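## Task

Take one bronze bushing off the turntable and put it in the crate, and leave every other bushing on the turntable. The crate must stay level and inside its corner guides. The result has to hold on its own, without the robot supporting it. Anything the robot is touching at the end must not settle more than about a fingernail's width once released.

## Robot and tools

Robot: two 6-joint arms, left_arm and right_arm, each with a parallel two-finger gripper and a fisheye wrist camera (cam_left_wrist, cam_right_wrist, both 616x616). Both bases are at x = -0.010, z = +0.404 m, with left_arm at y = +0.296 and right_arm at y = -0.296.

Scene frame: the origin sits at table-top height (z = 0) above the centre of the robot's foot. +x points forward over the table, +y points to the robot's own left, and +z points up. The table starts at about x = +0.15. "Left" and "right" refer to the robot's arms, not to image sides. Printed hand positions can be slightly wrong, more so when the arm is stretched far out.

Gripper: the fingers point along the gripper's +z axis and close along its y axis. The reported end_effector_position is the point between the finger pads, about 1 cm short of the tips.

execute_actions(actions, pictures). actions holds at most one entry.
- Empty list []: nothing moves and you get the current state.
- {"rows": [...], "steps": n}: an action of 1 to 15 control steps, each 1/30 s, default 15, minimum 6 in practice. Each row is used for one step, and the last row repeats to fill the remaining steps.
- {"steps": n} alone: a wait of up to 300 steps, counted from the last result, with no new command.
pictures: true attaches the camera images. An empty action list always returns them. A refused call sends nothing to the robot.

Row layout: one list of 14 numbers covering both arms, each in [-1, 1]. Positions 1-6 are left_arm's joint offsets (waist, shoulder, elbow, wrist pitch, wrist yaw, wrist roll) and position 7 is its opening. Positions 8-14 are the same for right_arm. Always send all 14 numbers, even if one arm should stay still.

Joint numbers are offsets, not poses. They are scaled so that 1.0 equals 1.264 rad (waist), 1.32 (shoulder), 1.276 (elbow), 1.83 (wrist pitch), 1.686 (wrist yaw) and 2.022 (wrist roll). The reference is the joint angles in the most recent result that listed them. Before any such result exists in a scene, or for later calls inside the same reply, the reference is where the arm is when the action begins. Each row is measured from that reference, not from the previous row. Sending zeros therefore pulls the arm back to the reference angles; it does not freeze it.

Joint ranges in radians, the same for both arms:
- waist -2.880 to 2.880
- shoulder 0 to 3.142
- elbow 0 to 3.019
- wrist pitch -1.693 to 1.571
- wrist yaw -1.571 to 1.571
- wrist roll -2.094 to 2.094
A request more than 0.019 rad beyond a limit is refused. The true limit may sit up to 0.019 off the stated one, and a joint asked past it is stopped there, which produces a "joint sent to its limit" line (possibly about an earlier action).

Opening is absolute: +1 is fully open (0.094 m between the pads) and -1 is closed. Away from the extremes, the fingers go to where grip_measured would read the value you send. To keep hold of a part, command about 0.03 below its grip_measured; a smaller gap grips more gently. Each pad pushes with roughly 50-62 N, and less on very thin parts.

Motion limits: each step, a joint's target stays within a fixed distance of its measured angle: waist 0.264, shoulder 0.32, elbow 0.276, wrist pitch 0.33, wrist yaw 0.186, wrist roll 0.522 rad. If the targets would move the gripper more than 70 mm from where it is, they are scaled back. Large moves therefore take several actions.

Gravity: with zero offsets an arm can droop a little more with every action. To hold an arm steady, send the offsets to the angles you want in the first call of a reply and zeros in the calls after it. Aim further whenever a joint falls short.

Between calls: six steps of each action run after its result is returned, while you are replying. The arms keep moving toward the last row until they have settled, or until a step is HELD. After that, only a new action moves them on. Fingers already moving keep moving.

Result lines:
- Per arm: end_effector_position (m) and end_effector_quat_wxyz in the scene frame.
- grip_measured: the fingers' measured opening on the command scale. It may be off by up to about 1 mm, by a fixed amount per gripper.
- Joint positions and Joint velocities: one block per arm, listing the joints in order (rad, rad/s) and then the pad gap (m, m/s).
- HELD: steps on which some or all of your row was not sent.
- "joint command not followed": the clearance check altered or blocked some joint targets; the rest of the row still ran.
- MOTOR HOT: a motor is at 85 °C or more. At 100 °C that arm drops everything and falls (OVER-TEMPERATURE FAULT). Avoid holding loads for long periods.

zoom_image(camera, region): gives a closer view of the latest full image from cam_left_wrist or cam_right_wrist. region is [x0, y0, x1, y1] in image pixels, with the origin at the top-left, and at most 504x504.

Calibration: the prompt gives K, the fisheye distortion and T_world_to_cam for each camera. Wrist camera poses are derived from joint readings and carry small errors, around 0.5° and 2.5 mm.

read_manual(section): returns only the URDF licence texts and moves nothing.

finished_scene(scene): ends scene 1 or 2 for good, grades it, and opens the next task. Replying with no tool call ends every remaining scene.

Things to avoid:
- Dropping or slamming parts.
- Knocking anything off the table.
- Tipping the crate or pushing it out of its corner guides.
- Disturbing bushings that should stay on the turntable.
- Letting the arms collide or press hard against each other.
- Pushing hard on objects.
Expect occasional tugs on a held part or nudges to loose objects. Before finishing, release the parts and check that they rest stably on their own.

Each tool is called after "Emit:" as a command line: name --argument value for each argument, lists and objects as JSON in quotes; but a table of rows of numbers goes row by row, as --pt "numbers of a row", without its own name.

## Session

Emit:
execute_actions --actions '[]'

Scene clock: 0.00 s of 7600.00 s.
left_arm: end_effector_position=(+0.3890, +0.4330, +0.3167) grip_measured=+1.000 end_effector_quat_wxyz=(-0.013, +0.197, +0.977, -0.079) | right_arm: end_effector_position=(+0.4493, -0.0656, +0.3609) grip_measured=+1.000 end_effector_quat_wxyz=(-0.117, +0.644, -0.753, -0.065)
Joint positions: left_arm=[-1.075  0.741  0.765 -0.87   0.496  0.911  0.094] | right_arm=[ 2.592  0.939  0.872 -0.63   0.581 -0.943  0.094]
Joint velocities: left_arm=[ 0.015 -0.005  0.002 -0.007 -0.022 -0.022  0.   ] | right_arm=[-0.015 -0.015  0.007  0.007 -0.007 -0.022  0.   ]
camera_calibration (this result's frames):
cam_left_wrist: T_world_to_cam=[[-0.372141, -0.914138, 0.160817, 0.487289], [-0.7192, 0.39352, 0.57262, -0.0653125], [-0.586739, 0.0974357, -0.803893, 0.566035], [0, 0, 0, 1]] pos_world=[0.466482, 0.415999, 0.414067]
cam_right_wrist: T_world_to_cam=[[0.987898, -0.141128, 0.0643386, -0.480892], [-0.154812, -0.922594, 0.353346, -0.111299], [0.00949127, -0.35903, -0.933278, 0.433326], [0, 0, 0, 1]] pos_world=[0.45373, -0.0149744, 0.47468]

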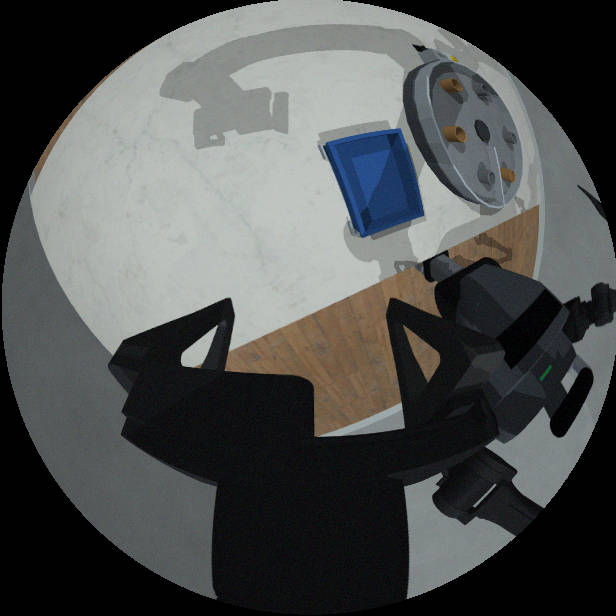

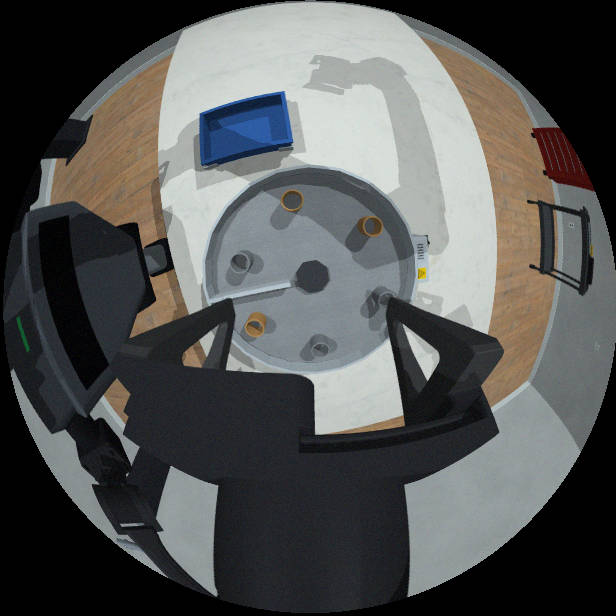

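Emit:
execute_actions --actions '[{"rows":[[0,0,0,0,0,0,1,-0.15,0.02,-0.06,0.06,-0.04,0,0.5],[0,0,0,0,0,0,1,-0.25,0.04,-0.12,0.12,-0.08,0,0],[0,0,0,0,0,0,1,-0.35,0.06,-0.18,0.18,-0.11,0,-0.3],[0,0,0,0,0,0,1,-0.43,0.08,-0.24,0.23,-0.14,0,-0.5],[0,0,0,0,0,0,1,-0.51,0.105,-0.342,0.313,-0.161,0.05,-0.52]],"steps":15}]'

Emit:
execute_actions --actions '[{"steps":300}]' --pictures true

Scene clock: 0.90 s of 7600.00 s.
left_arm: end_effector_position=(+0.3890, +0.4330, +0.3167) grip_measured=+1.000 end_effector_quat_wxyz=(-0.013, +0.197, +0.977, -0.079) | right_arm: end_effector_position=(+0.3866, -0.1413, +0.2338) grip_measured=-0.517 end_effector_quat_wxyz=(-0.076, +0.550, -0.829, -0.066)
Joint positions: left_arm=[-1.075  0.741  0.765 -0.87   0.496  0.911  0.094] | right_arm=[ 2.236  0.997  0.594 -0.249  0.342 -0.917  0.023]
Joint velocities: left_arm=[ 0.005  0.005 -0.012  0.007 -0.007  0.007  0.   ] | right_arm=[-1.324  0.415 -1.082  1.057 -0.374  0.139 -0.001]
Steps of this call (steps 1 to 18: nothing new was sent; steps 19 to 27: the first 9 steps of this action). Readings (joint positions):
19: left_arm=[-1.075 0.741 0.765 -0.870 0.496 0.911] | right_arm=[2.576 0.939 0.862 -0.608 0.542 -0.943]
20: left_arm=[-1.075 0.741 0.765 -0.870 0.496 0.911] | right_arm=[2.540 0.939 0.845 -0.564 0.506 -0.943]
22: left_arm=[-1.075 0.741 0.765 -0.870 0.496 0.911] | right_arm=[2.446 0.945 0.787 -0.468 0.442 -0.943]
26: left_arm=[-1.075 0.741 0.765 -0.870 0.496 0.911] | right_arm=[2.280 0.983 0.633 -0.288 0.355 -0.922]
27: the state above

Scene clock: 10.90 s of 7600.00 s.
left_arm: end_effector_position=(+0.3890, +0.4330, +0.3167) grip_measured=+1.000 end_effector_quat_wxyz=(-0.013, +0.197, +0.977, -0.079) | right_arm: end_effector_position=(+0.3170, -0.2517, +0.1677) grip_measured=-0.517 end_effector_quat_wxyz=(+0.019, +0.459, -0.888, +0.004)
Joint positions: left_arm=[-1.075  0.741  0.765 -0.87   0.496  0.911  0.094] | right_arm=[ 1.939  1.081  0.433 -0.068  0.311 -0.856  0.023]
Joint velocities: left_arm=[-0.005 -0.015 -0.012 -0.007 -0.051 -0.007  0.   ] | right_arm=[-0.015  0.005  0.012  0.007  0.007  0.007 -0.001]
Kept back: nothing.
Steps of this call (steps 1 to 6: the last 6 steps of your previous action; steps 7 to 30: the robot went on to your last target; steps 31 to 300: nothing new was sent). Readings (joint positions):
1: left_arm=[-1.075 0.741 0.765 -0.870 0.496 0.911] | right_arm=[2.188 1.011 0.557 -0.215 0.331 -0.912]
2: left_arm=[-1.075 0.741 0.765 -0.870 0.496 0.911] | right_arm=[2.135 1.026 0.523 -0.183 0.322 -0.905]
4: left_arm=[-1.075 0.741 0.765 -0.870 0.496 0.911] | right_arm=[2.021 1.055 0.463 -0.121 0.315 -0.889]
8: left_arm=[-1.075 0.741 0.765 -0.870 0.496 0.911] | right_arm=[1.923 1.081 0.417 -0.087 0.315 -0.869]
300: the state above
All arms were judged still, so your last target was given up. Only a new action makes them travel on or press farther. Fingers that are still opening or closing keep moving.
camera_calibration (this result's frames):
cam_left_wrist: T_world_to_cam=[[-0.372141, -0.914138, 0.160817, 0.487289], [-0.7192, 0.39352, 0.57262, -0.0653125], [-0.586739, 0.0974357, -0.803893, 0.566035], [0, 0, 0, 1]] pos_world=[0.466482, 0.415999, 0.414067]
cam_right_wrist: T_world_to_cam=[[0.829693, -0.558193, -0.00551498, -0.407112], [-0.437806, -0.656815, 0.613938, -0.122385], [-0.346318, -0.506965, -0.789335, 0.23892], [0, 0, 0, 1]] pos_world=[0.366939, -0.186507, 0.26148]

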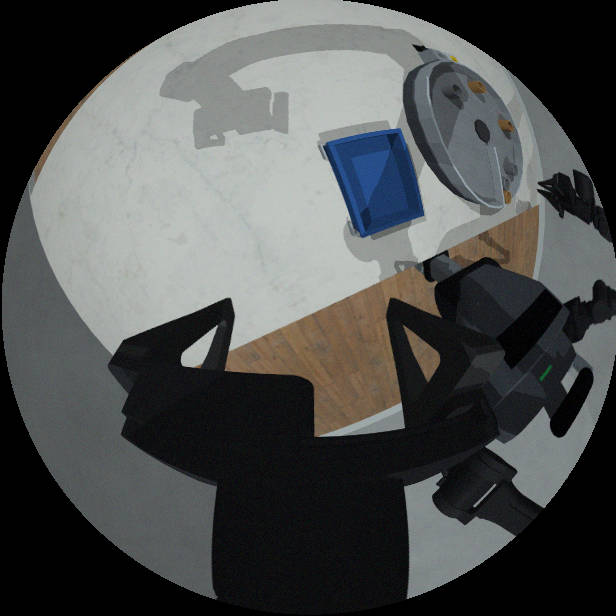

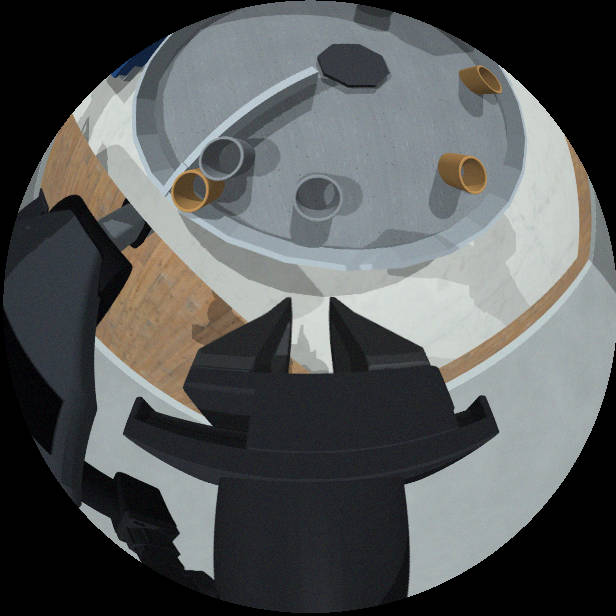

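Slower this time. Wait more.

Emit:
execute_actions --actions '[{"steps":300}]'

Emit:
execute_actions --actions '[{"steps":300}]' --pictures true

Scene clock: 20.90 s of 7600.00 s.
left_arm: end_effector_position=(+0.3890, +0.4330, +0.3167) grip_measured=+1.000 end_effector_quat_wxyz=(-0.013, +0.197, +0.977, -0.079) | right_arm: end_effector_position=(+0.3170, -0.2517, +0.1677) grip_measured=-0.517 end_effector_quat_wxyz=(+0.019, +0.459, -0.888, +0.004)
Joint positions: left_arm=[-1.075  0.741  0.765 -0.87   0.496  0.911  0.094] | right_arm=[ 1.939  1.081  0.433 -0.068  0.311 -0.856  0.023]
Joint velocities: left_arm=[-0.005 -0.015 -0.007 -0.012 -0.007 -0.007  0.   ] | right_arm=[ 0.005  0.005  0.007 -0.017 -0.022 -0.051 -0.   ]
Kept back: nothing.
Steps of this call (steps 1 to 300: nothing new was sent). Readings (joint positions):
1: left_arm=[-1.075 0.741 0.765 -0.870 0.496 0.911] | right_arm=[1.939 1.081 0.433 -0.068 0.311 -0.856]
2: left_arm=[-1.075 0.741 0.765 -0.870 0.496 0.911] | right_arm=[1.939 1.081 0.433 -0.068 0.311 -0.856]
4: left_arm=[-1.075 0.741 0.765 -0.870 0.496 0.911] | right_arm=[1.939 1.081 0.433 -0.068 0.311 -0.856]
8: left_arm=[-1.075 0.741 0.765 -0.870 0.496 0.911] | right_arm=[1.939 1.081 0.433 -0.068 0.311 -0.856]
300: the state above

Scene clock: 30.90 s of 7600.00 s.
left_arm: end_effector_position=(+0.3890, +0.4330, +0.3167) grip_measured=+1.000 end_effector_quat_wxyz=(-0.013, +0.197, +0.977, -0.079) | right_arm: end_effector_position=(+0.3170, -0.2517, +0.1677) grip_measured=-0.517 end_effector_quat_wxyz=(+0.019, +0.459, -0.888, +0.004)
Joint positions: left_arm=[-1.075  0.741  0.765 -0.87   0.496  0.911  0.094] | right_arm=[ 1.939  1.081  0.433 -0.068  0.311 -0.856  0.023]
Joint velocities: left_arm=[-0.015 -0.005  0.012  0.017 -0.022 -0.022  0.   ] | right_arm=[-0.005 -0.005 -0.002 -0.022  0.007 -0.007  0.001]
Kept back: nothing.
Steps of this call (steps 1 to 300: nothing new was sent). Readings (joint positions):
1: left_arm=[-1.075 0.741 0.765 -0.870 0.496 0.911] | right_arm=[1.939 1.081 0.433 -0.068 0.311 -0.856]
2: left_arm=[-1.075 0.741 0.765 -0.870 0.496 0.911] | right_arm=[1.939 1.081 0.433 -0.068 0.311 -0.856]
4: left_arm=[-1.075 0.741 0.765 -0.870 0.496 0.911] | right_arm=[1.939 1.081 0.433 -0.068 0.311 -0.856]
8: left_arm=[-1.075 0.741 0.765 -0.870 0.496 0.911] | right_arm=[1.939 1.081 0.433 -0.068 0.311 -0.856]
300: the state above
camera_calibration (this result's frames):
cam_left_wrist: T_world_to_cam=[[-0.372141, -0.914138, 0.160817, 0.487289], [-0.7192, 0.39352, 0.57262, -0.0653125], [-0.586739, 0.0974357, -0.803893, 0.566035], [0, 0, 0, 1]] pos_world=[0.466482, 0.415999, 0.414067]
cam_right_wrist: T_world_to_cam=[[0.829693, -0.558193, -0.00551498, -0.407112], [-0.437806, -0.656815, 0.613938, -0.122385], [-0.346318, -0.506965, -0.789335, 0.23892], [0, 0, 0, 1]] pos_world=[0.366939, -0.186507, 0.26148]

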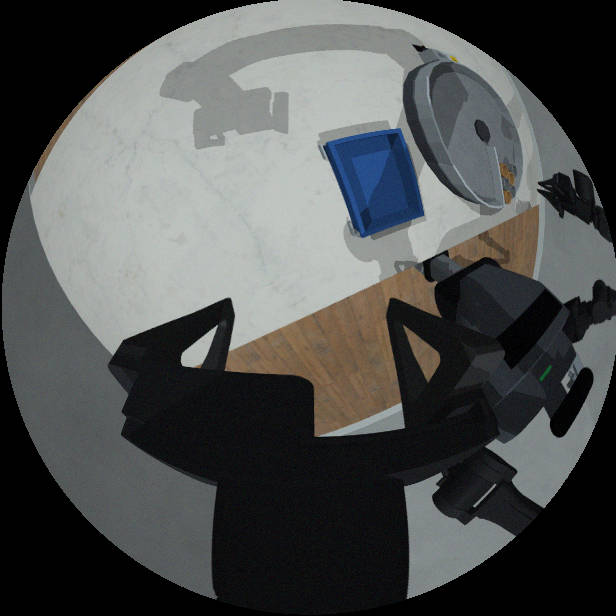

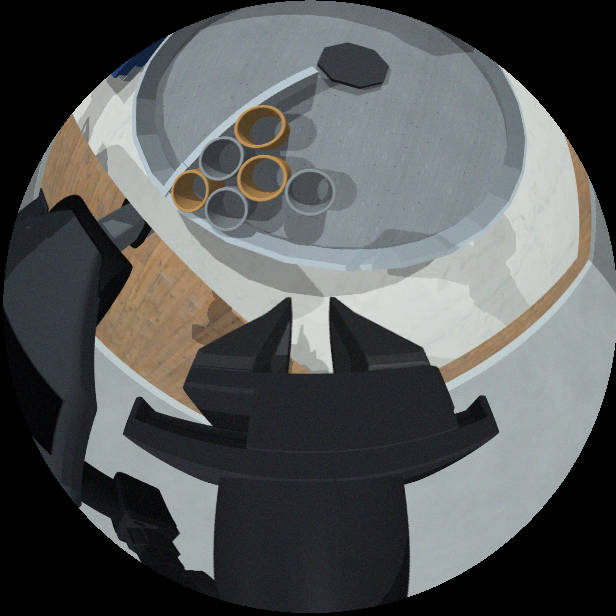

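Still settling; wait a bit more.

Emit:
execute_actions --actions '[{"steps":240}]' --pictures true

Emit:
zoom_image --camera "cam_right_wrist" --region '[140,60,380,280]'

Scene clock: 38.90 s of 7600.00 s.
left_arm: end_effector_position=(+0.3890, +0.4330, +0.3167) grip_measured=+1.000 end_effector_quat_wxyz=(-0.013, +0.197, +0.977, -0.079) | right_arm: end_effector_position=(+0.3170, -0.2517, +0.1677) grip_measured=-0.517 end_effector_quat_wxyz=(+0.019, +0.459, -0.888, +0.004)
Joint positions: left_arm=[-1.075  0.741  0.765 -0.87   0.496  0.911  0.094] | right_arm=[ 1.939  1.081  0.433 -0.068  0.311 -0.856  0.023]
Joint velocities: left_arm=[-0.015  0.015 -0.032 -0.002  0.007  0.051  0.   ] | right_arm=[-0.005 -0.005  0.007  0.007  0.007  0.037  0.   ]
Kept back: nothing.
Steps of this call (steps 1 to 240: nothing new was sent). Readings (joint positions):
1: left_arm=[-1.075 0.741 0.765 -0.870 0.496 0.911] | right_arm=[1.939 1.081 0.433 -0.068 0.311 -0.856]
2: left_arm=[-1.075 0.741 0.765 -0.870 0.496 0.911] | right_arm=[1.939 1.081 0.433 -0.068 0.311 -0.856]
4: left_arm=[-1.075 0.741 0.765 -0.870 0.496 0.911] | right_arm=[1.939 1.081 0.433 -0.068 0.311 -0.856]
8: left_arm=[-1.075 0.741 0.765 -0.870 0.496 0.911] | right_arm=[1.939 1.081 0.433 -0.068 0.311 -0.856]
240: the state above
camera_calibration (this result's frames):
cam_left_wrist: T_world_to_cam=[[-0.372141, -0.914138, 0.160817, 0.487289], [-0.7192, 0.39352, 0.57262, -0.0653125], [-0.586739, 0.0974357, -0.803893, 0.566035], [0, 0, 0, 1]] pos_world=[0.466482, 0.415999, 0.414067]
cam_right_wrist: T_world_to_cam=[[0.829693, -0.558193, -0.00551498, -0.407112], [-0.437806, -0.656815, 0.613938, -0.122385], [-0.346318, -0.506965, -0.789335, 0.23892], [0, 0, 0, 1]] pos_world=[0.366939, -0.186507, 0.26148]

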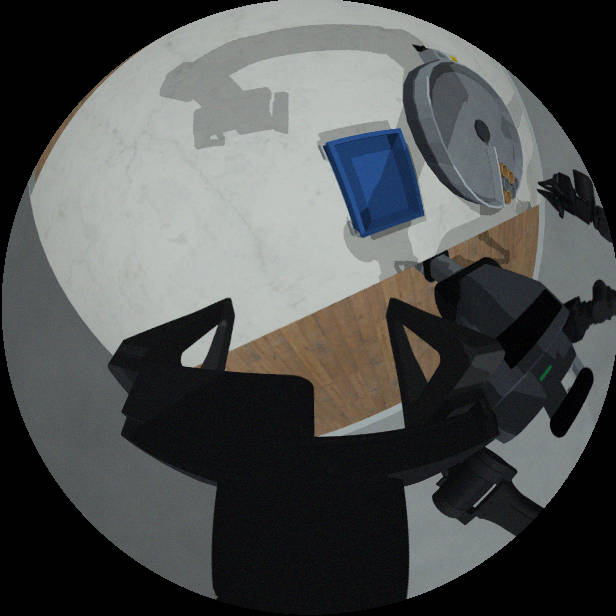

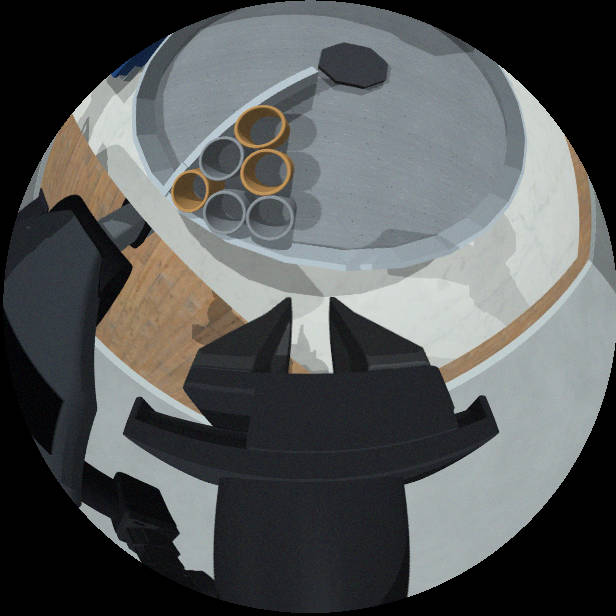

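Region (140, 60, 380, 280) of cam_right_wrist's 616x616 image, scaled by 2.100, with more detail than that image has; it fills the top 462 rows of this view, and the rest is white.

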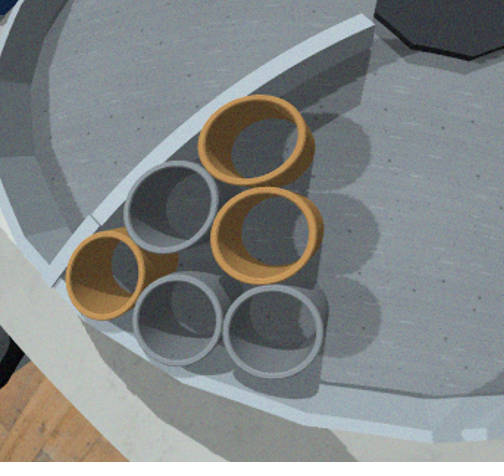

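Emit:
execute_actions --actions '[{"rows":[[0,0,0,0,0,0,1,0.03,0.01,0.03,0,0.015,0.01,-0.52],[0,0,0,0,0,0,1,0.06,0.03,0.06,0.01,0.03,0.02,-0.52],[0,0,0,0,0,0,1,0.085,0.06,0.08,0.02,0.04,0.033,-0.52],[0,0,0,0,0,0,1,0.106,0.09,0.10,0.03,0.05,0.033,-0.52],[0,0,0,0,0,0,1,0.106,0.12,0.115,0.04,0.05,0.033,-0.52],[0,0,0,0,0,0,1,0.106,0.15,0.128,0.05,0.05,0.033,-0.52],[0,0,0,0,0,0,1,0.106,0.18,0.128,0.06,0.05,0.033,-0.52],[0,0,0,0,0,0,1,0.106,0.20,0.128,0.067,0.05,0.033,-0.52],[0,0,0,0,0,0,1,0.106,0.218,0.128,0.073,0.05,0.033,-0.52]],"steps":15}]'

Emit:
execute_actions --actions '[{"steps":20}]' --pictures true

Emit:
zoom_image --camera "cam_right_wrist" --region '[170,130,450,380]'

Scene clock: 40.00 s of 7600.00 s.
left_arm: end_effector_position=(+0.3890, +0.4330, +0.3167) grip_measured=+1.000 end_effector_quat_wxyz=(-0.013, +0.197, +0.977, -0.079) | right_arm: end_effector_position=(+0.3837, -0.1804, +0.1350) grip_measured=-0.517 end_effector_quat_wxyz=(-0.035, +0.465, -0.884, +0.008)
Joint positions: left_arm=[-1.075  0.741  0.765 -0.87   0.496  0.911  0.094] | right_arm=[ 2.079  1.292  0.614  0.039  0.391 -0.813  0.023]
Joint velocities: left_arm=[-0.015 -0.005  0.002  0.012 -0.11  -0.007  0.   ] | right_arm=[ 0.073  1.011  0.408  0.505 -0.037  0.095 -0.   ]
Steps of this call (steps 1 to 24: nothing new was sent; steps 25 to 33: the first 9 steps of this action). Readings (joint positions):
25: left_arm=[-1.075 0.741 0.765 -0.870 0.496 0.911] | right_arm=[1.942 1.081 0.435 -0.068 0.324 -0.855]
26: left_arm=[-1.075 0.741 0.765 -0.870 0.496 0.911] | right_arm=[1.951 1.083 0.441 -0.068 0.346 -0.851]
28: left_arm=[-1.075 0.741 0.765 -0.870 0.496 0.911] | right_arm=[1.995 1.112 0.477 -0.056 0.383 -0.834]
32: left_arm=[-1.075 0.741 0.765 -0.870 0.496 0.911] | right_arm=[2.074 1.255 0.596 0.020 0.391 -0.816]
33: the state above

Scene clock: 40.67 s of 7600.00 s.
left_arm: end_effector_position=(+0.3890, +0.4330, +0.3167) grip_measured=+1.000 end_effector_quat_wxyz=(-0.013, +0.197, +0.977, -0.079) | right_arm: end_effector_position=(+0.3446, -0.1787, +0.1140) grip_measured=-0.517 end_effector_quat_wxyz=(+0.004, +0.476, -0.879, -0.004)
Joint positions: left_arm=[-1.075  0.741  0.765 -0.87   0.496  0.911  0.094] | right_arm=[ 2.079  1.375  0.592  0.058  0.393 -0.804  0.023]
Joint velocities: left_arm=[-0.015 -0.015  0.007  0.007 -0.022 -0.051  0.   ] | right_arm=[ 0.005 -0.015 -0.002  0.002 -0.007 -0.037 -0.001]
Kept back: nothing.
Steps of this call (steps 1 to 6: the last 6 steps of your previous action; steps 7 to 20: the robot went on to your last target). Readings (joint positions):
1: left_arm=[-1.075 0.741 0.765 -0.870 0.496 0.911] | right_arm=[2.079 1.323 0.623 0.052 0.391 -0.811]
2: left_arm=[-1.075 0.741 0.765 -0.870 0.496 0.911] | right_arm=[2.079 1.346 0.624 0.057 0.392 -0.809]
4: left_arm=[-1.075 0.741 0.765 -0.870 0.496 0.911] | right_arm=[2.079 1.371 0.610 0.058 0.392 -0.807]
8: left_arm=[-1.075 0.741 0.765 -0.870 0.496 0.911] | right_arm=[2.079 1.375 0.589 0.058 0.393 -0.805]
20: the state above
camera_calibration (this result's frames):
cam_left_wrist: T_world_to_cam=[[-0.372141, -0.914138, 0.160817, 0.487289], [-0.7192, 0.39352, 0.57262, -0.0653125], [-0.586739, 0.0974357, -0.803893, 0.566035], [0, 0, 0, 1]] pos_world=[0.466482, 0.415999, 0.414067]
cam_right_wrist: T_world_to_cam=[[0.850308, -0.526266, -0.00449715, -0.391072], [-0.423765, -0.689711, 0.587131, -0.0370129], [-0.312088, -0.497336, -0.80948, 0.235272], [0, 0, 0, 1]] pos_world=[0.390273, -0.114326, 0.210421]

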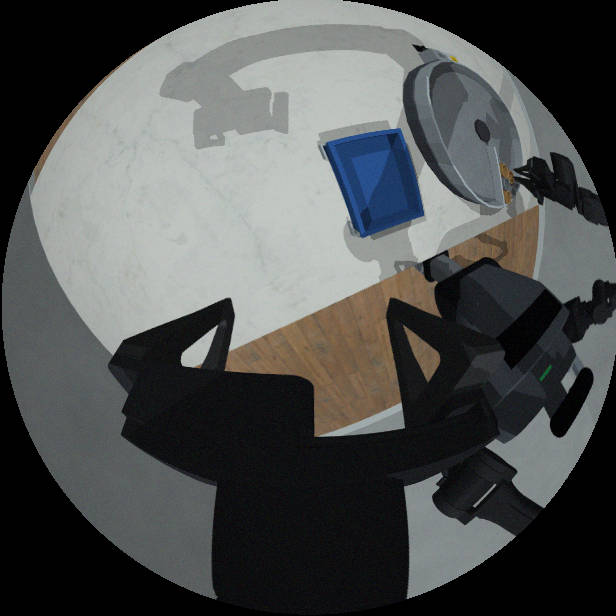

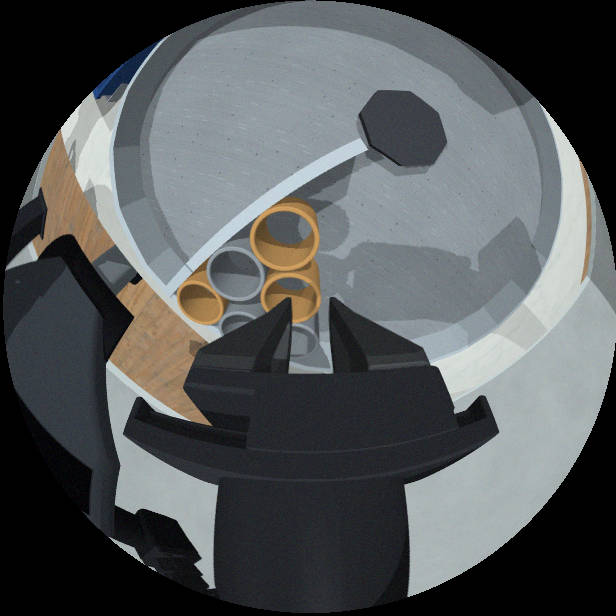

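Region (170, 130, 450, 380) of cam_right_wrist's 616x616 image, scaled by 1.800, with more detail than that image has; it fills the top 450 rows of this view, and the rest is white.

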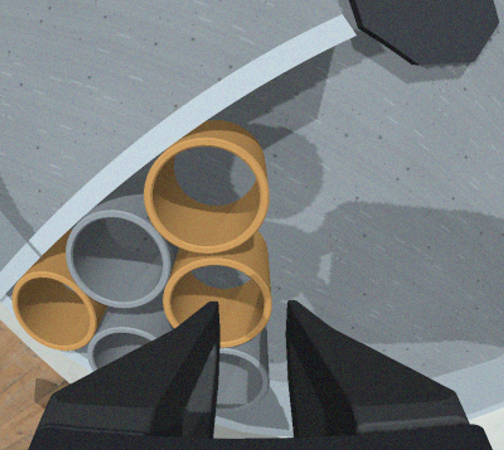

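Emit:
execute_actions --actions '[]'

Scene clock: 41.90 s of 7600.00 s.
left_arm: end_effector_position=(+0.3890, +0.4330, +0.3167) grip_measured=+1.000 end_effector_quat_wxyz=(-0.013, +0.197, +0.977, -0.079) | right_arm: end_effector_position=(+0.3446, -0.1787, +0.1140) grip_measured=-0.517 end_effector_quat_wxyz=(+0.004, +0.476, -0.879, -0.004)
Joint positions: left_arm=[-1.075  0.741  0.765 -0.87   0.496  0.911  0.094] | right_arm=[ 2.079  1.375  0.592  0.058  0.393 -0.804  0.023]
Joint velocities: left_arm=[-0.024 -0.005  0.002  0.002  0.022 -0.022  0.   ] | right_arm=[ 0.015 -0.015  0.012  0.007  0.007 -0.037  0.001]
Kept back: nothing.
Steps of this call (steps 1 to 15: the robot went on to your last target; steps 16 to 37: nothing new was sent). Readings (joint positions):
1: left_arm=[-1.075 0.741 0.765 -0.870 0.496 0.911] | right_arm=[2.079 1.375 0.592 0.058 0.393 -0.804]
2: left_arm=[-1.075 0.741 0.765 -0.870 0.496 0.911] | right_arm=[2.079 1.375 0.592 0.058 0.393 -0.804]
4: left_arm=[-1.075 0.741 0.765 -0.870 0.496 0.911] | right_arm=[2.079 1.375 0.592 0.058 0.393 -0.804]
8: left_arm=[-1.075 0.741 0.765 -0.870 0.496 0.911] | right_arm=[2.079 1.375 0.592 0.058 0.393 -0.804]
37: the state above
All arms were judged still, so your last target was given up. Only a new action makes them travel on or press farther. Fingers that are still opening or closing keep moving.
camera_calibration (this result's frames):
cam_left_wrist: T_world_to_cam=[[-0.372141, -0.914138, 0.160817, 0.487289], [-0.7192, 0.39352, 0.57262, -0.0653125], [-0.586739, 0.0974357, -0.803893, 0.566035], [0, 0, 0, 1]] pos_world=[0.466482, 0.415999, 0.414067]
cam_right_wrist: T_world_to_cam=[[0.850308, -0.526266, -0.00449715, -0.391072], [-0.423765, -0.689711, 0.587131, -0.0370129], [-0.312088, -0.497336, -0.80948, 0.235272], [0, 0, 0, 1]] pos_world=[0.390273, -0.114326, 0.210421]

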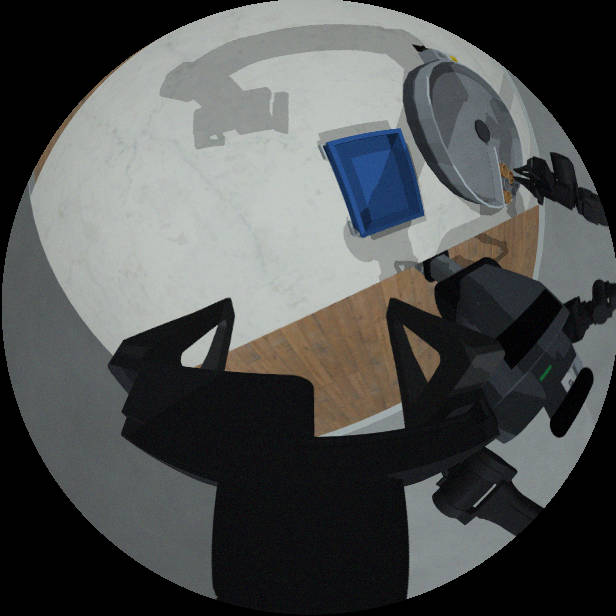

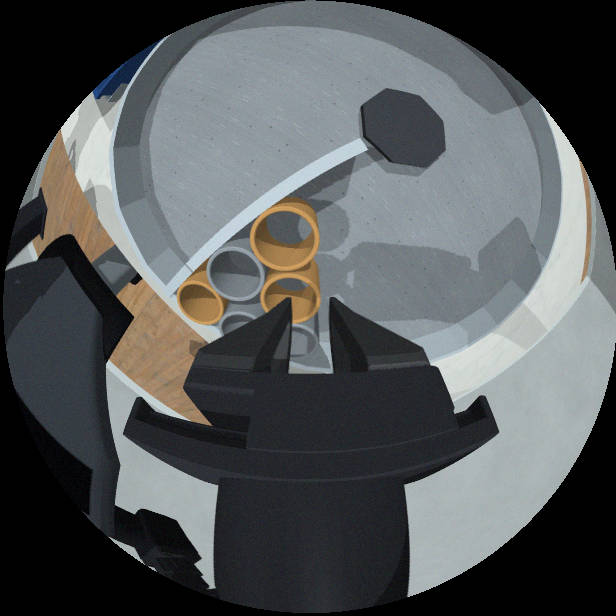

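Emit:
execute_actions --actions '[{"rows":[[0.02,0,0,0,0,0,1,-0.006,0.006,0.002,0.003,-0.003,0,-0.52],[0.04,0,0,0,0,0,1,-0.011,0.013,0.005,0.007,-0.005,0,-0.52],[0.06,0,0,0,0,0,1,-0.015,0.021,0.008,0.012,-0.008,0,-0.52],[0.08,0,0,0,0,0,1,-0.019,0.029,0.011,0.016,-0.010,0,-0.52],[0.10,0,0,0,0,0,1,-0.023,0.037,0.014,0.021,-0.013,0,-0.52],[0.12,0,0,0,0,0,1,-0.027,0.045,0.017,0.025,-0.015,0,-0.52],[0.14,0,0,0,0,0,1,-0.031,0.053,0.020,0.030,-0.018,0,-0.52],[0.16,0,0,0,0,0,1,-0.035,0.061,0.023,0.035,-0.020,0,-0.52],[0.18,0,0,0,0,0,1,-0.039,0.068,0.026,0.039,-0.023,0,-0.52],[0.20,0,0,0,0,0,1,-0.042,0.074,0.028,0.042,-0.025,0,-0.52]],"steps":15}]'

Emit:
execute_actions --actions '[{"steps":18}]' --pictures true

Scene clock: 43.93 s of 7600.00 s.
left_arm: end_effector_position=(+0.3700, +0.4858, +0.3319) grip_measured=+1.000 end_effector_quat_wxyz=(-0.032, +0.142, +0.989, -0.014) | right_arm: end_effector_position=(+0.3510, -0.1786, +0.0984) grip_measured=-0.517 end_effector_quat_wxyz=(-0.004, +0.466, -0.885, -0.008)
Joint positions: left_arm=[-0.898  0.741  0.765 -0.87   0.496  0.911  0.094] | right_arm=[ 2.053  1.423  0.615  0.103  0.36  -0.804  0.023]
Joint velocities: left_arm=[ 0.845 -0.015 -0.002 -0.012  0.022 -0.007  0.   ] | right_arm=[-0.181  0.347  0.129  0.237 -0.125 -0.007  0.001]
Steps of this call (steps 1 to 52: nothing new was sent; steps 53 to 61: the first 9 steps of this action). Readings (joint positions):
53: left_arm=[-1.074 0.741 0.765 -0.870 0.496 0.911] | right_arm=[2.079 1.375 0.592 0.058 0.392 -0.804]
54: left_arm=[-1.068 0.741 0.765 -0.870 0.496 0.911] | right_arm=[2.079 1.375 0.592 0.058 0.389 -0.804]
56: left_arm=[-1.039 0.741 0.765 -0.870 0.496 0.911] | right_arm=[2.077 1.378 0.593 0.064 0.381 -0.804]
60: left_arm=[-0.928 0.741 0.765 -0.870 0.496 0.911] | right_arm=[2.059 1.411 0.610 0.094 0.365 -0.804]
61: the state above

Scene clock: 44.53 s of 7600.00 s.
left_arm: end_effector_position=(+0.3592, +0.5093, +0.3417) grip_measured=+1.000 end_effector_quat_wxyz=(-0.041, +0.116, +0.992, +0.017) | right_arm: end_effector_position=(+0.3469, -0.1830, +0.0860) grip_measured=-0.517 end_effector_quat_wxyz=(+0.003, +0.462, -0.887, -0.007)
Joint positions: left_arm=[-0.814  0.741  0.765 -0.87   0.496  0.911  0.094] | right_arm=[ 2.035  1.462  0.625  0.123  0.354 -0.804  0.023]
Joint velocities: left_arm=[-0.024 -0.015 -0.022 -0.002 -0.022 -0.037  0.   ] | right_arm=[ 0.005  0.005  0.027  0.002 -0.022  0.037  0.   ]
Kept back: nothing.
Steps of this call (steps 1 to 6: the last 6 steps of your previous action; steps 7 to 18: the robot went on to your last target). Readings (joint positions):
1: left_arm=[-0.870 0.741 0.765 -0.870 0.496 0.911] | right_arm=[2.047 1.434 0.619 0.110 0.357 -0.804]
2: left_arm=[-0.846 0.741 0.765 -0.870 0.496 0.911] | right_arm=[2.042 1.445 0.623 0.116 0.355 -0.804]
4: left_arm=[-0.818 0.741 0.765 -0.870 0.496 0.911] | right_arm=[2.035 1.458 0.625 0.121 0.354 -0.804]
8: left_arm=[-0.814 0.741 0.765 -0.870 0.496 0.911] | right_arm=[2.035 1.462 0.625 0.123 0.354 -0.804]
18: the state above
camera_calibration (this result's frames):
cam_left_wrist: T_world_to_cam=[[-0.220555, -0.975038, -0.0256038, 0.58221], [-0.744748, 0.151396, 0.649946, -0.0250326], [-0.629846, 0.162417, -0.759549, 0.528414], [0, 0, 0, 1]] pos_world=[0.442586, 0.485643, 0.432533]
cam_right_wrist: T_world_to_cam=[[0.833236, -0.55285, -0.00867124, -0.393951], [-0.444634, -0.679293, 0.583833, -0.0131536], [-0.328663, -0.482615, -0.811827, 0.219881], [0, 0, 0, 1]] pos_world=[0.394672, -0.120613, 0.182769]

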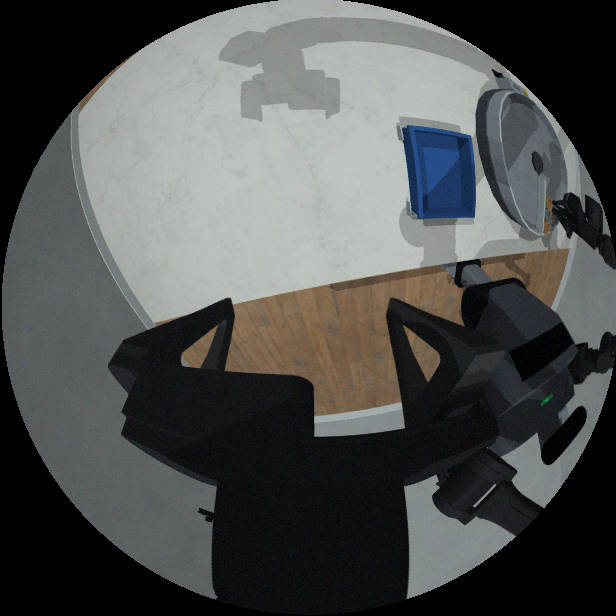

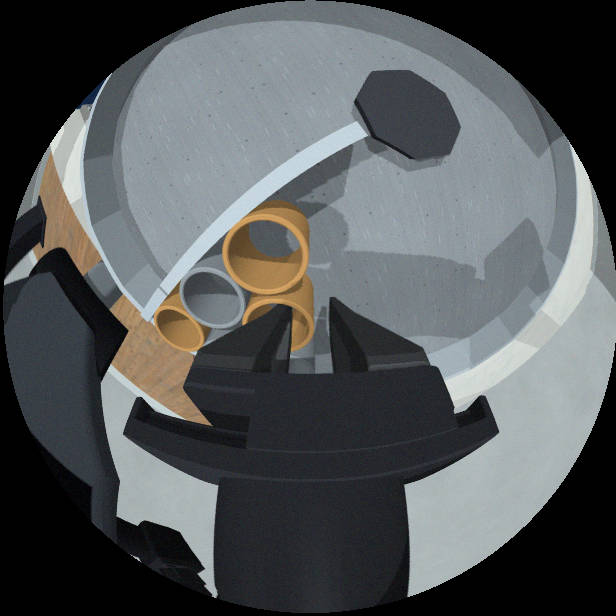

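Emit:
zoom_image --camera "cam_right_wrist" --region '[220,250,380,390]'

Region (220, 250, 380, 390) of cam_right_wrist's 616x616 image, scaled by 3.150, with more detail than that image has; it fills the top 441 rows of this view, and the rest is white.

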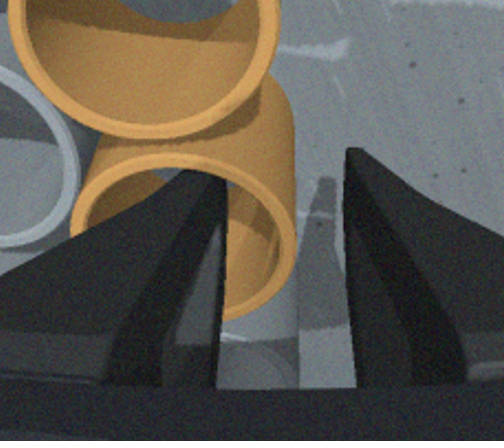

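Emit:
execute_actions --actions '[{"rows":[[0,0,0,0,0,0,1,-0.004,0.005,0.002,0.004,0,0,-0.54],[0,0,0,0,0,0,1,-0.005,0.007,0.003,0.005,0,0,-0.58],[0,0,0,0,0,0,1,-0.005,0.007,0.003,0.005,0,0,-0.63],[0,0,0,0,0,0,1,-0.005,0.007,0.003,0.005,0,0,-0.68],[0,0,0,0,0,0,1,-0.005,0.007,0.003,0.005,0,0,-0.72],[0,0,0,0,0,0,1,-0.005,0.007,0.003,0.005,0,0,-0.76],[0,0,0,0,0,0,1,-0.005,0.007,0.003,0.005,0,0,-0.80],[0,0,0,0,0,0,1,-0.005,0.007,0.003,0.005,0,0,-0.84]],"steps":15}]'

Emit:
execute_actions --actions '[{"steps":12}]' --pictures true

Scene clock: 45.30 s of 7600.00 s.
left_arm: end_effector_position=(+0.3592, +0.5093, +0.3417) grip_measured=+1.000 end_effector_quat_wxyz=(-0.041, +0.116, +0.992, +0.017) | right_arm: end_effector_position=(+0.3476, -0.1830, +0.0864) grip_measured=-0.804 end_effector_quat_wxyz=(+0.002, +0.462, -0.887, -0.006)
Joint positions: left_arm=[-0.814  0.741  0.765 -0.87   0.496  0.911  0.094] | right_arm=[ 2.035  1.46   0.625  0.124  0.354 -0.804  0.009]
Joint velocities: left_arm=[-0.005 -0.005 -0.027  0.002 -0.037 -0.022  0.   ] | right_arm=[ 0.015 -0.024  0.002 -0.012 -0.037 -0.037 -0.   ]
Steps of this call (steps 1 to 14: the robot went on to your last target; steps 15 to 23: the first 9 steps of this action). Readings (joint positions):
15: left_arm=[-0.814 0.741 0.765 -0.870 0.496 0.911] | right_arm=[2.035 1.462 0.625 0.123 0.354 -0.804]
16: left_arm=[-0.814 0.741 0.765 -0.870 0.496 0.911] | right_arm=[2.035 1.462 0.625 0.123 0.354 -0.804]
18: left_arm=[-0.814 0.741 0.765 -0.870 0.496 0.911] | right_arm=[2.035 1.462 0.625 0.123 0.354 -0.804]
22: left_arm=[-0.814 0.741 0.765 -0.870 0.496 0.911] | right_arm=[2.035 1.461 0.625 0.123 0.354 -0.804]
23: the state above

Scene clock: 45.70 s of 7600.00 s.
left_arm: end_effector_position=(+0.3592, +0.5093, +0.3417) grip_measured=+1.000 end_effector_quat_wxyz=(-0.041, +0.116, +0.992, +0.017) | right_arm: end_effector_position=(+0.3477, -0.1826, +0.0865) grip_measured=-0.804 end_effector_quat_wxyz=(+0.001, +0.462, -0.887, -0.007)
Joint positions: left_arm=[-0.814  0.741  0.765 -0.87   0.496  0.911  0.094] | right_arm=[ 2.035  1.46   0.625  0.124  0.352 -0.804  0.009]
Joint velocities: left_arm=[-0.005  0.015  0.007 -0.002 -0.066  0.022  0.   ] | right_arm=[-0.015  0.005  0.007 -0.002 -0.007  0.007 -0.001]
Kept back: nothing.
Steps of this call (steps 1 to 6: the last 6 steps of your previous action; steps 7 to 12: the robot went on to your last target). Readings (joint positions):
1: left_arm=[-0.814 0.741 0.765 -0.870 0.496 0.911] | right_arm=[2.035 1.460 0.625 0.124 0.352 -0.804]
2: left_arm=[-0.814 0.741 0.765 -0.870 0.496 0.911] | right_arm=[2.035 1.460 0.625 0.124 0.352 -0.804]
4: left_arm=[-0.814 0.741 0.765 -0.870 0.496 0.911] | right_arm=[2.035 1.460 0.625 0.124 0.352 -0.804]
8: left_arm=[-0.814 0.741 0.765 -0.870 0.496 0.911] | right_arm=[2.035 1.460 0.625 0.124 0.352 -0.804]
12: the state above
camera_calibration (this result's frames):
cam_left_wrist: T_world_to_cam=[[-0.220555, -0.975038, -0.0256038, 0.58221], [-0.744748, 0.151396, 0.649946, -0.0250326], [-0.629846, 0.162417, -0.759549, 0.528414], [0, 0, 0, 1]] pos_world=[0.442586, 0.485643, 0.432533]
cam_right_wrist: T_world_to_cam=[[0.832848, -0.553444, -0.00799396, -0.394485], [-0.446455, -0.680243, 0.581333, -0.0121088], [-0.327173, -0.480593, -0.813626, 0.220784], [0, 0, 0, 1]] pos_world=[0.395375, -0.120455, 0.183521]

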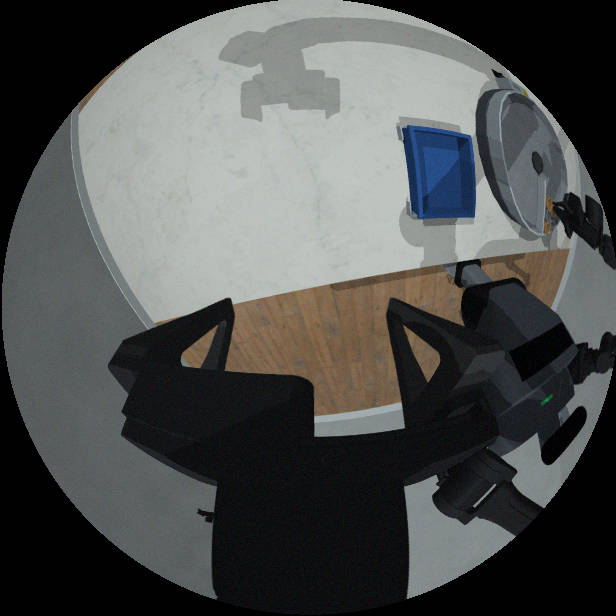

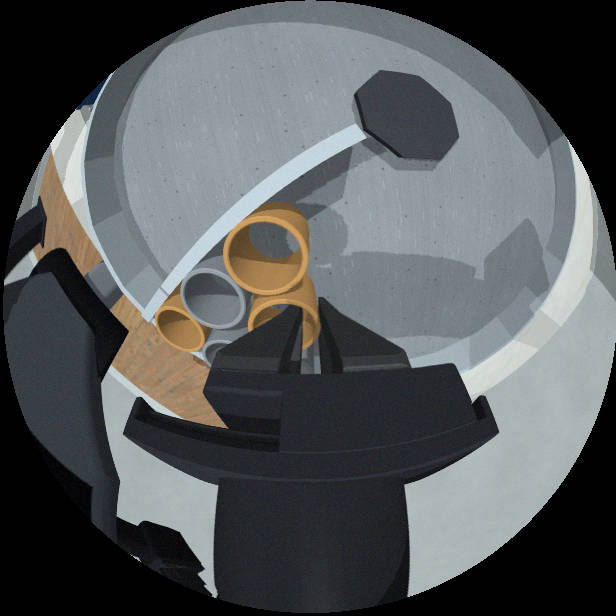

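Gripped. Lift.

Emit:
execute_actions --actions '[{"rows":[[0,0,0,0,0,0,1,0.005,-0.015,-0.006,-0.007,0.003,0,-0.84],[0,0,0,0,0,0,1,0.011,-0.030,-0.012,-0.014,0.006,0,-0.84],[0,0,0,0,0,0,1,0.016,-0.045,-0.018,-0.021,0.009,0,-0.84],[0,0,0,0,0,0,1,0.021,-0.060,-0.024,-0.028,0.011,0,-0.84],[0,0,0,0,0,0,1,0.027,-0.075,-0.030,-0.035,0.014,0,-0.84],[0,0,0,0,0,0,1,0.032,-0.090,-0.036,-0.042,0.017,0,-0.84],[0,0,0,0,0,0,1,0.037,-0.105,-0.042,-0.049,0.020,0,-0.84],[0,0,0,0,0,0,1,0.043,-0.120,-0.048,-0.056,0.023,0,-0.84],[0,0,0,0,0,0,1,0.048,-0.133,-0.054,-0.063,0.026,0,-0.84],[0,0,0,0,0,0,1,0.053,-0.146,-0.060,-0.070,0.028,0,-0.84]],"steps":15}]'

Emit:
execute_actions --actions '[{"steps":12}]' --pictures true

Scene clock: 46.50 s of 7600.00 s.
left_arm: end_effector_position=(+0.3592, +0.5093, +0.3417) grip_measured=+1.000 end_effector_quat_wxyz=(-0.041, +0.116, +0.992, +0.017) | right_arm: end_effector_position=(+0.3441, -0.1868, +0.1204) grip_measured=-0.815 end_effector_quat_wxyz=(+0.005, +0.473, -0.881, -0.002)
Joint positions: left_arm=[-0.814  0.741  0.765 -0.87   0.496  0.911  0.094] | right_arm=[ 2.068  1.343  0.577  0.042  0.389 -0.804  0.009]
Joint velocities: left_arm=[-0.005 -0.005 -0.017 -0.012 -0.007 -0.022  0.   ] | right_arm=[ 0.278 -0.708 -0.266 -0.383  0.037 -0.051 -0.   ]
Steps of this call (steps 1 to 15: the robot went on to your last target; steps 16 to 24: the first 9 steps of this action). Readings (joint positions):
16: left_arm=[-0.814 0.741 0.765 -0.870 0.496 0.911] | right_arm=[2.036 1.459 0.624 0.123 0.352 -0.804]
17: left_arm=[-0.814 0.741 0.765 -0.870 0.496 0.911] | right_arm=[2.036 1.456 0.624 0.119 0.357 -0.804]
19: left_arm=[-0.814 0.741 0.765 -0.870 0.496 0.911] | right_arm=[2.038 1.442 0.619 0.103 0.365 -0.804]
23: left_arm=[-0.814 0.741 0.765 -0.870 0.496 0.911] | right_arm=[2.059 1.367 0.586 0.055 0.384 -0.804]
24: the state above

Scene clock: 46.90 s of 7600.00 s.
left_arm: end_effector_position=(+0.3592, +0.5093, +0.3417) grip_measured=+1.000 end_effector_quat_wxyz=(-0.041, +0.116, +0.992, +0.017) | right_arm: end_effector_position=(+0.3465, -0.1833, +0.1424) grip_measured=-0.815 end_effector_quat_wxyz=(-0.007, +0.478, -0.878, -0.005)
Joint positions: left_arm=[-0.814  0.741  0.765 -0.87   0.496  0.911  0.094] | right_arm=[ 2.095  1.266  0.552  0.005  0.397 -0.804  0.009]
Joint velocities: left_arm=[-0.015 -0.015 -0.007  0.007 -0.007  0.022  0.   ] | right_arm=[-0.005  0.005 -0.012 -0.017 -0.022 -0.066  0.   ]
Kept back: nothing.
Steps of this call (steps 1 to 6: the last 6 steps of your previous action; steps 7 to 12: the robot went on to your last target). Readings (joint positions):
1: left_arm=[-0.814 0.741 0.765 -0.870 0.496 0.911] | right_arm=[2.076 1.319 0.568 0.029 0.394 -0.804]
2: left_arm=[-0.814 0.741 0.765 -0.870 0.496 0.911] | right_arm=[2.084 1.298 0.560 0.020 0.396 -0.804]
4: left_arm=[-0.814 0.741 0.765 -0.870 0.496 0.911] | right_arm=[2.094 1.271 0.552 0.010 0.396 -0.804]
8: left_arm=[-0.814 0.741 0.765 -0.870 0.496 0.911] | right_arm=[2.095 1.266 0.552 0.007 0.397 -0.804]
12: the state above
camera_calibration (this result's frames):
cam_left_wrist: T_world_to_cam=[[-0.220555, -0.975038, -0.0256038, 0.58221], [-0.744748, 0.151396, 0.649946, -0.0250326], [-0.629846, 0.162417, -0.759549, 0.528414], [0, 0, 0, 1]] pos_world=[0.442586, 0.485643, 0.432533]
cam_right_wrist: T_world_to_cam=[[0.85201, -0.523512, 0.00380204, -0.396297], [-0.431506, -0.698121, 0.57134, -0.0526555], [-0.296449, -0.488428, -0.820704, 0.254356], [0, 0, 0, 1]] pos_world=[0.390331, -0.119991, 0.240342]

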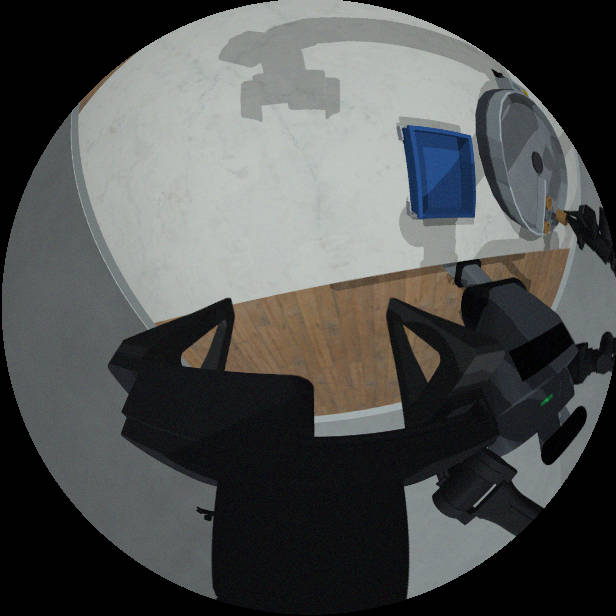

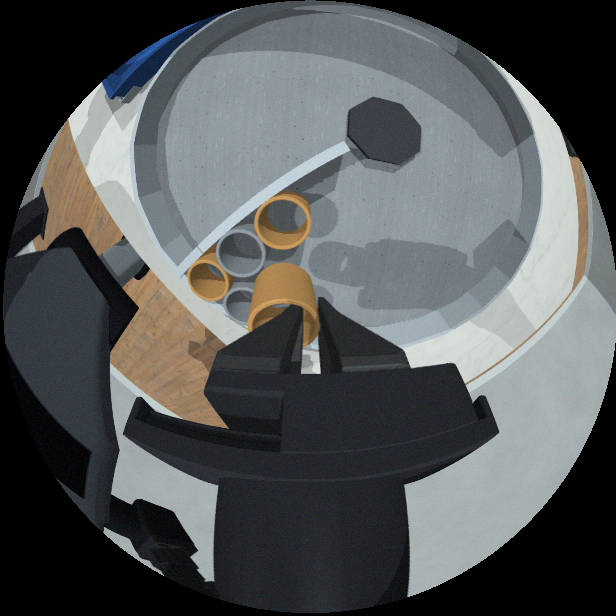

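Emit:
execute_actions --actions '[{"rows":[[0,0,0,0,0,0,1,0.005,0,0.025,-0.022,0.008,0,-0.85],[0,0,0,0,0,0,1,0.015,0,0.05,-0.045,0.018,0,-0.85],[0,0,0,0,0,0,1,0.03,0,0.075,-0.07,0.03,0,-0.85],[0,0,0,0,0,0,1,0.05,0.005,0.10,-0.095,0.045,0,-0.85],[0,0,0,0,0,0,1,0.075,0.01,0.125,-0.12,0.06,0,-0.85],[0,0,0,0,0,0,1,0.105,0.015,0.145,-0.14,0.075,0,-0.85],[0,0,0,0,0,0,1,0.135,0.02,0.165,-0.16,0.09,0,-0.85],[0,0,0,0,0,0,1,0.17,0.027,0.18,-0.175,0.105,0,-0.85],[0,0,0,0,0,0,1,0.205,0.034,0.19,-0.187,0.12,0,-0.85],[0,0,0,0,0,0,1,0.24,0.04,0.197,-0.196,0.138,0,-0.85],[0,0,0,0,0,0,1,0.275,0.045,0.202,-0.202,0.155,0,-0.85],[0,0,0,0,0,0,1,0.308,0.05,0.205,-0.206,0.17,0,-0.85]],"steps":15}]'

Emit:
execute_actions --actions '[{"steps":12}]' --pictures true

Scene clock: 47.60 s of 7600.00 s.
left_arm: end_effector_position=(+0.3592, +0.5093, +0.3417) grip_measured=+1.000 end_effector_quat_wxyz=(-0.041, +0.116, +0.992, +0.017) | right_arm: end_effector_position=(+0.3995, -0.1406, +0.1694) grip_measured=-0.815 end_effector_quat_wxyz=(+0.021, +0.534, -0.845, +0.028)
Joint positions: left_arm=[-0.814  0.741  0.765 -0.87   0.496  0.911  0.094] | right_arm=[ 2.241  1.28   0.751 -0.272  0.581 -0.804  0.009]
Joint velocities: left_arm=[-0.005 -0.015  0.007  0.007 -0.007 -0.007  0.   ] | right_arm=[ 1.245  0.142  0.886 -0.75   0.652 -0.037 -0.001]
Steps of this call (steps 1 to 12: the robot went on to your last target; steps 13 to 21: the first 9 steps of this action). Readings (joint positions):
13: left_arm=[-0.814 0.741 0.765 -0.870 0.496 0.911] | right_arm=[2.095 1.266 0.554 -0.002 0.402 -0.804]
14: left_arm=[-0.814 0.741 0.765 -0.870 0.496 0.911] | right_arm=[2.096 1.266 0.562 -0.022 0.414 -0.804]
16: left_arm=[-0.814 0.741 0.765 -0.870 0.496 0.911] | right_arm=[2.106 1.266 0.597 -0.091 0.455 -0.804]
20: left_arm=[-0.814 0.741 0.765 -0.870 0.496 0.911] | right_arm=[2.201 1.276 0.720 -0.244 0.557 -0.804]
21: the state above

Scene clock: 48.00 s of 7600.00 s.
left_arm: end_effector_position=(+0.3592, +0.5093, +0.3417) grip_measured=+1.000 end_effector_quat_wxyz=(-0.041, +0.116, +0.992, +0.017) | right_arm: end_effector_position=(+0.3830, -0.0432, +0.2182) grip_measured=-0.815 end_effector_quat_wxyz=(-0.014, +0.615, -0.788, -0.005)
Joint positions: left_arm=[-0.814  0.741  0.765 -0.87   0.496  0.911  0.094] | right_arm=[ 2.502  1.32   0.812 -0.362  0.681 -0.804  0.009]
Joint velocities: left_arm=[-0.005 -0.015  0.012  0.002 -0.051  0.007  0.   ] | right_arm=[-0.181  0.024 -0.037 -0.027  0.007 -0.007  0.   ]
Kept back: nothing.
Steps of this call (steps 1 to 6: the last 6 steps of your previous action; steps 7 to 12: the robot went on to your last target). Readings (joint positions):
1: left_arm=[-0.814 0.741 0.765 -0.870 0.496 0.911] | right_arm=[2.286 1.286 0.779 -0.295 0.608 -0.804]
2: left_arm=[-0.814 0.741 0.765 -0.870 0.496 0.911] | right_arm=[2.335 1.291 0.801 -0.312 0.636 -0.804]
4: left_arm=[-0.814 0.741 0.765 -0.870 0.496 0.911] | right_arm=[2.431 1.300 0.827 -0.334 0.673 -0.804]
8: left_arm=[-0.814 0.741 0.765 -0.870 0.496 0.911] | right_arm=[2.521 1.312 0.823 -0.354 0.674 -0.804]
12: the state above
camera_calibration (this result's frames):
cam_left_wrist: T_world_to_cam=[[-0.220555, -0.975038, -0.0256038, 0.58221], [-0.744748, 0.151396, 0.649946, -0.0250326], [-0.629846, 0.162417, -0.759549, 0.528414], [0, 0, 0, 1]] pos_world=[0.442586, 0.485643, 0.432533]
cam_right_wrist: T_world_to_cam=[[0.97526, -0.220477, 0.0160766, -0.391094], [-0.191151, -0.804539, 0.562297, -0.077121], [-0.111039, -0.551459, -0.826779, 0.32344], [0, 0, 0, 1]] pos_world=[0.402591, 0.0300899, 0.317066]

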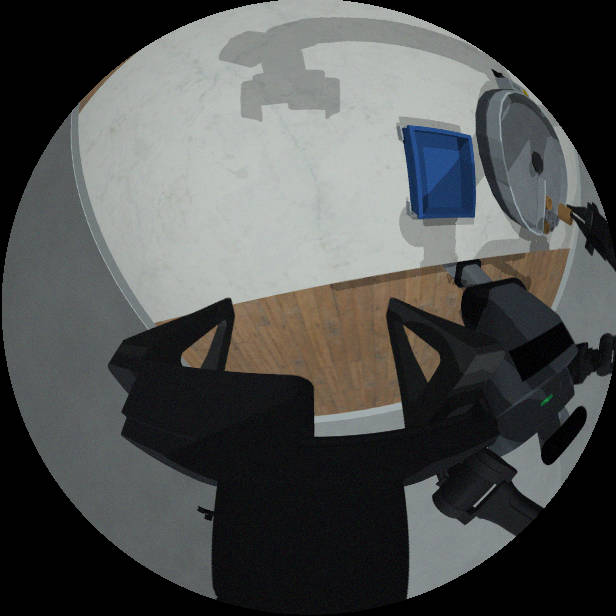

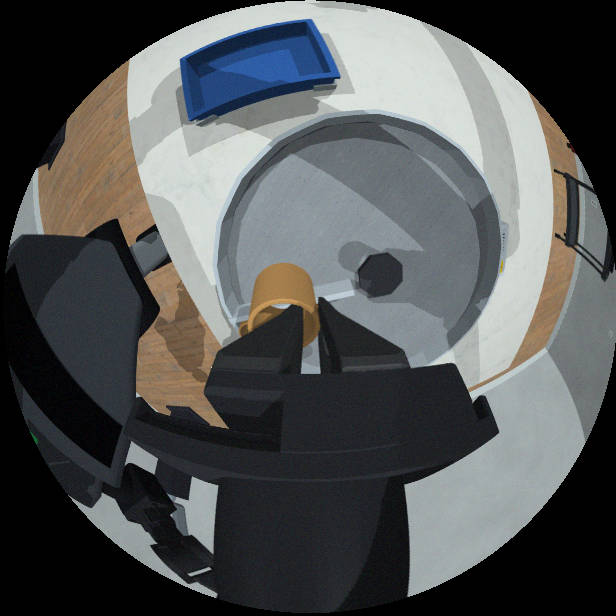

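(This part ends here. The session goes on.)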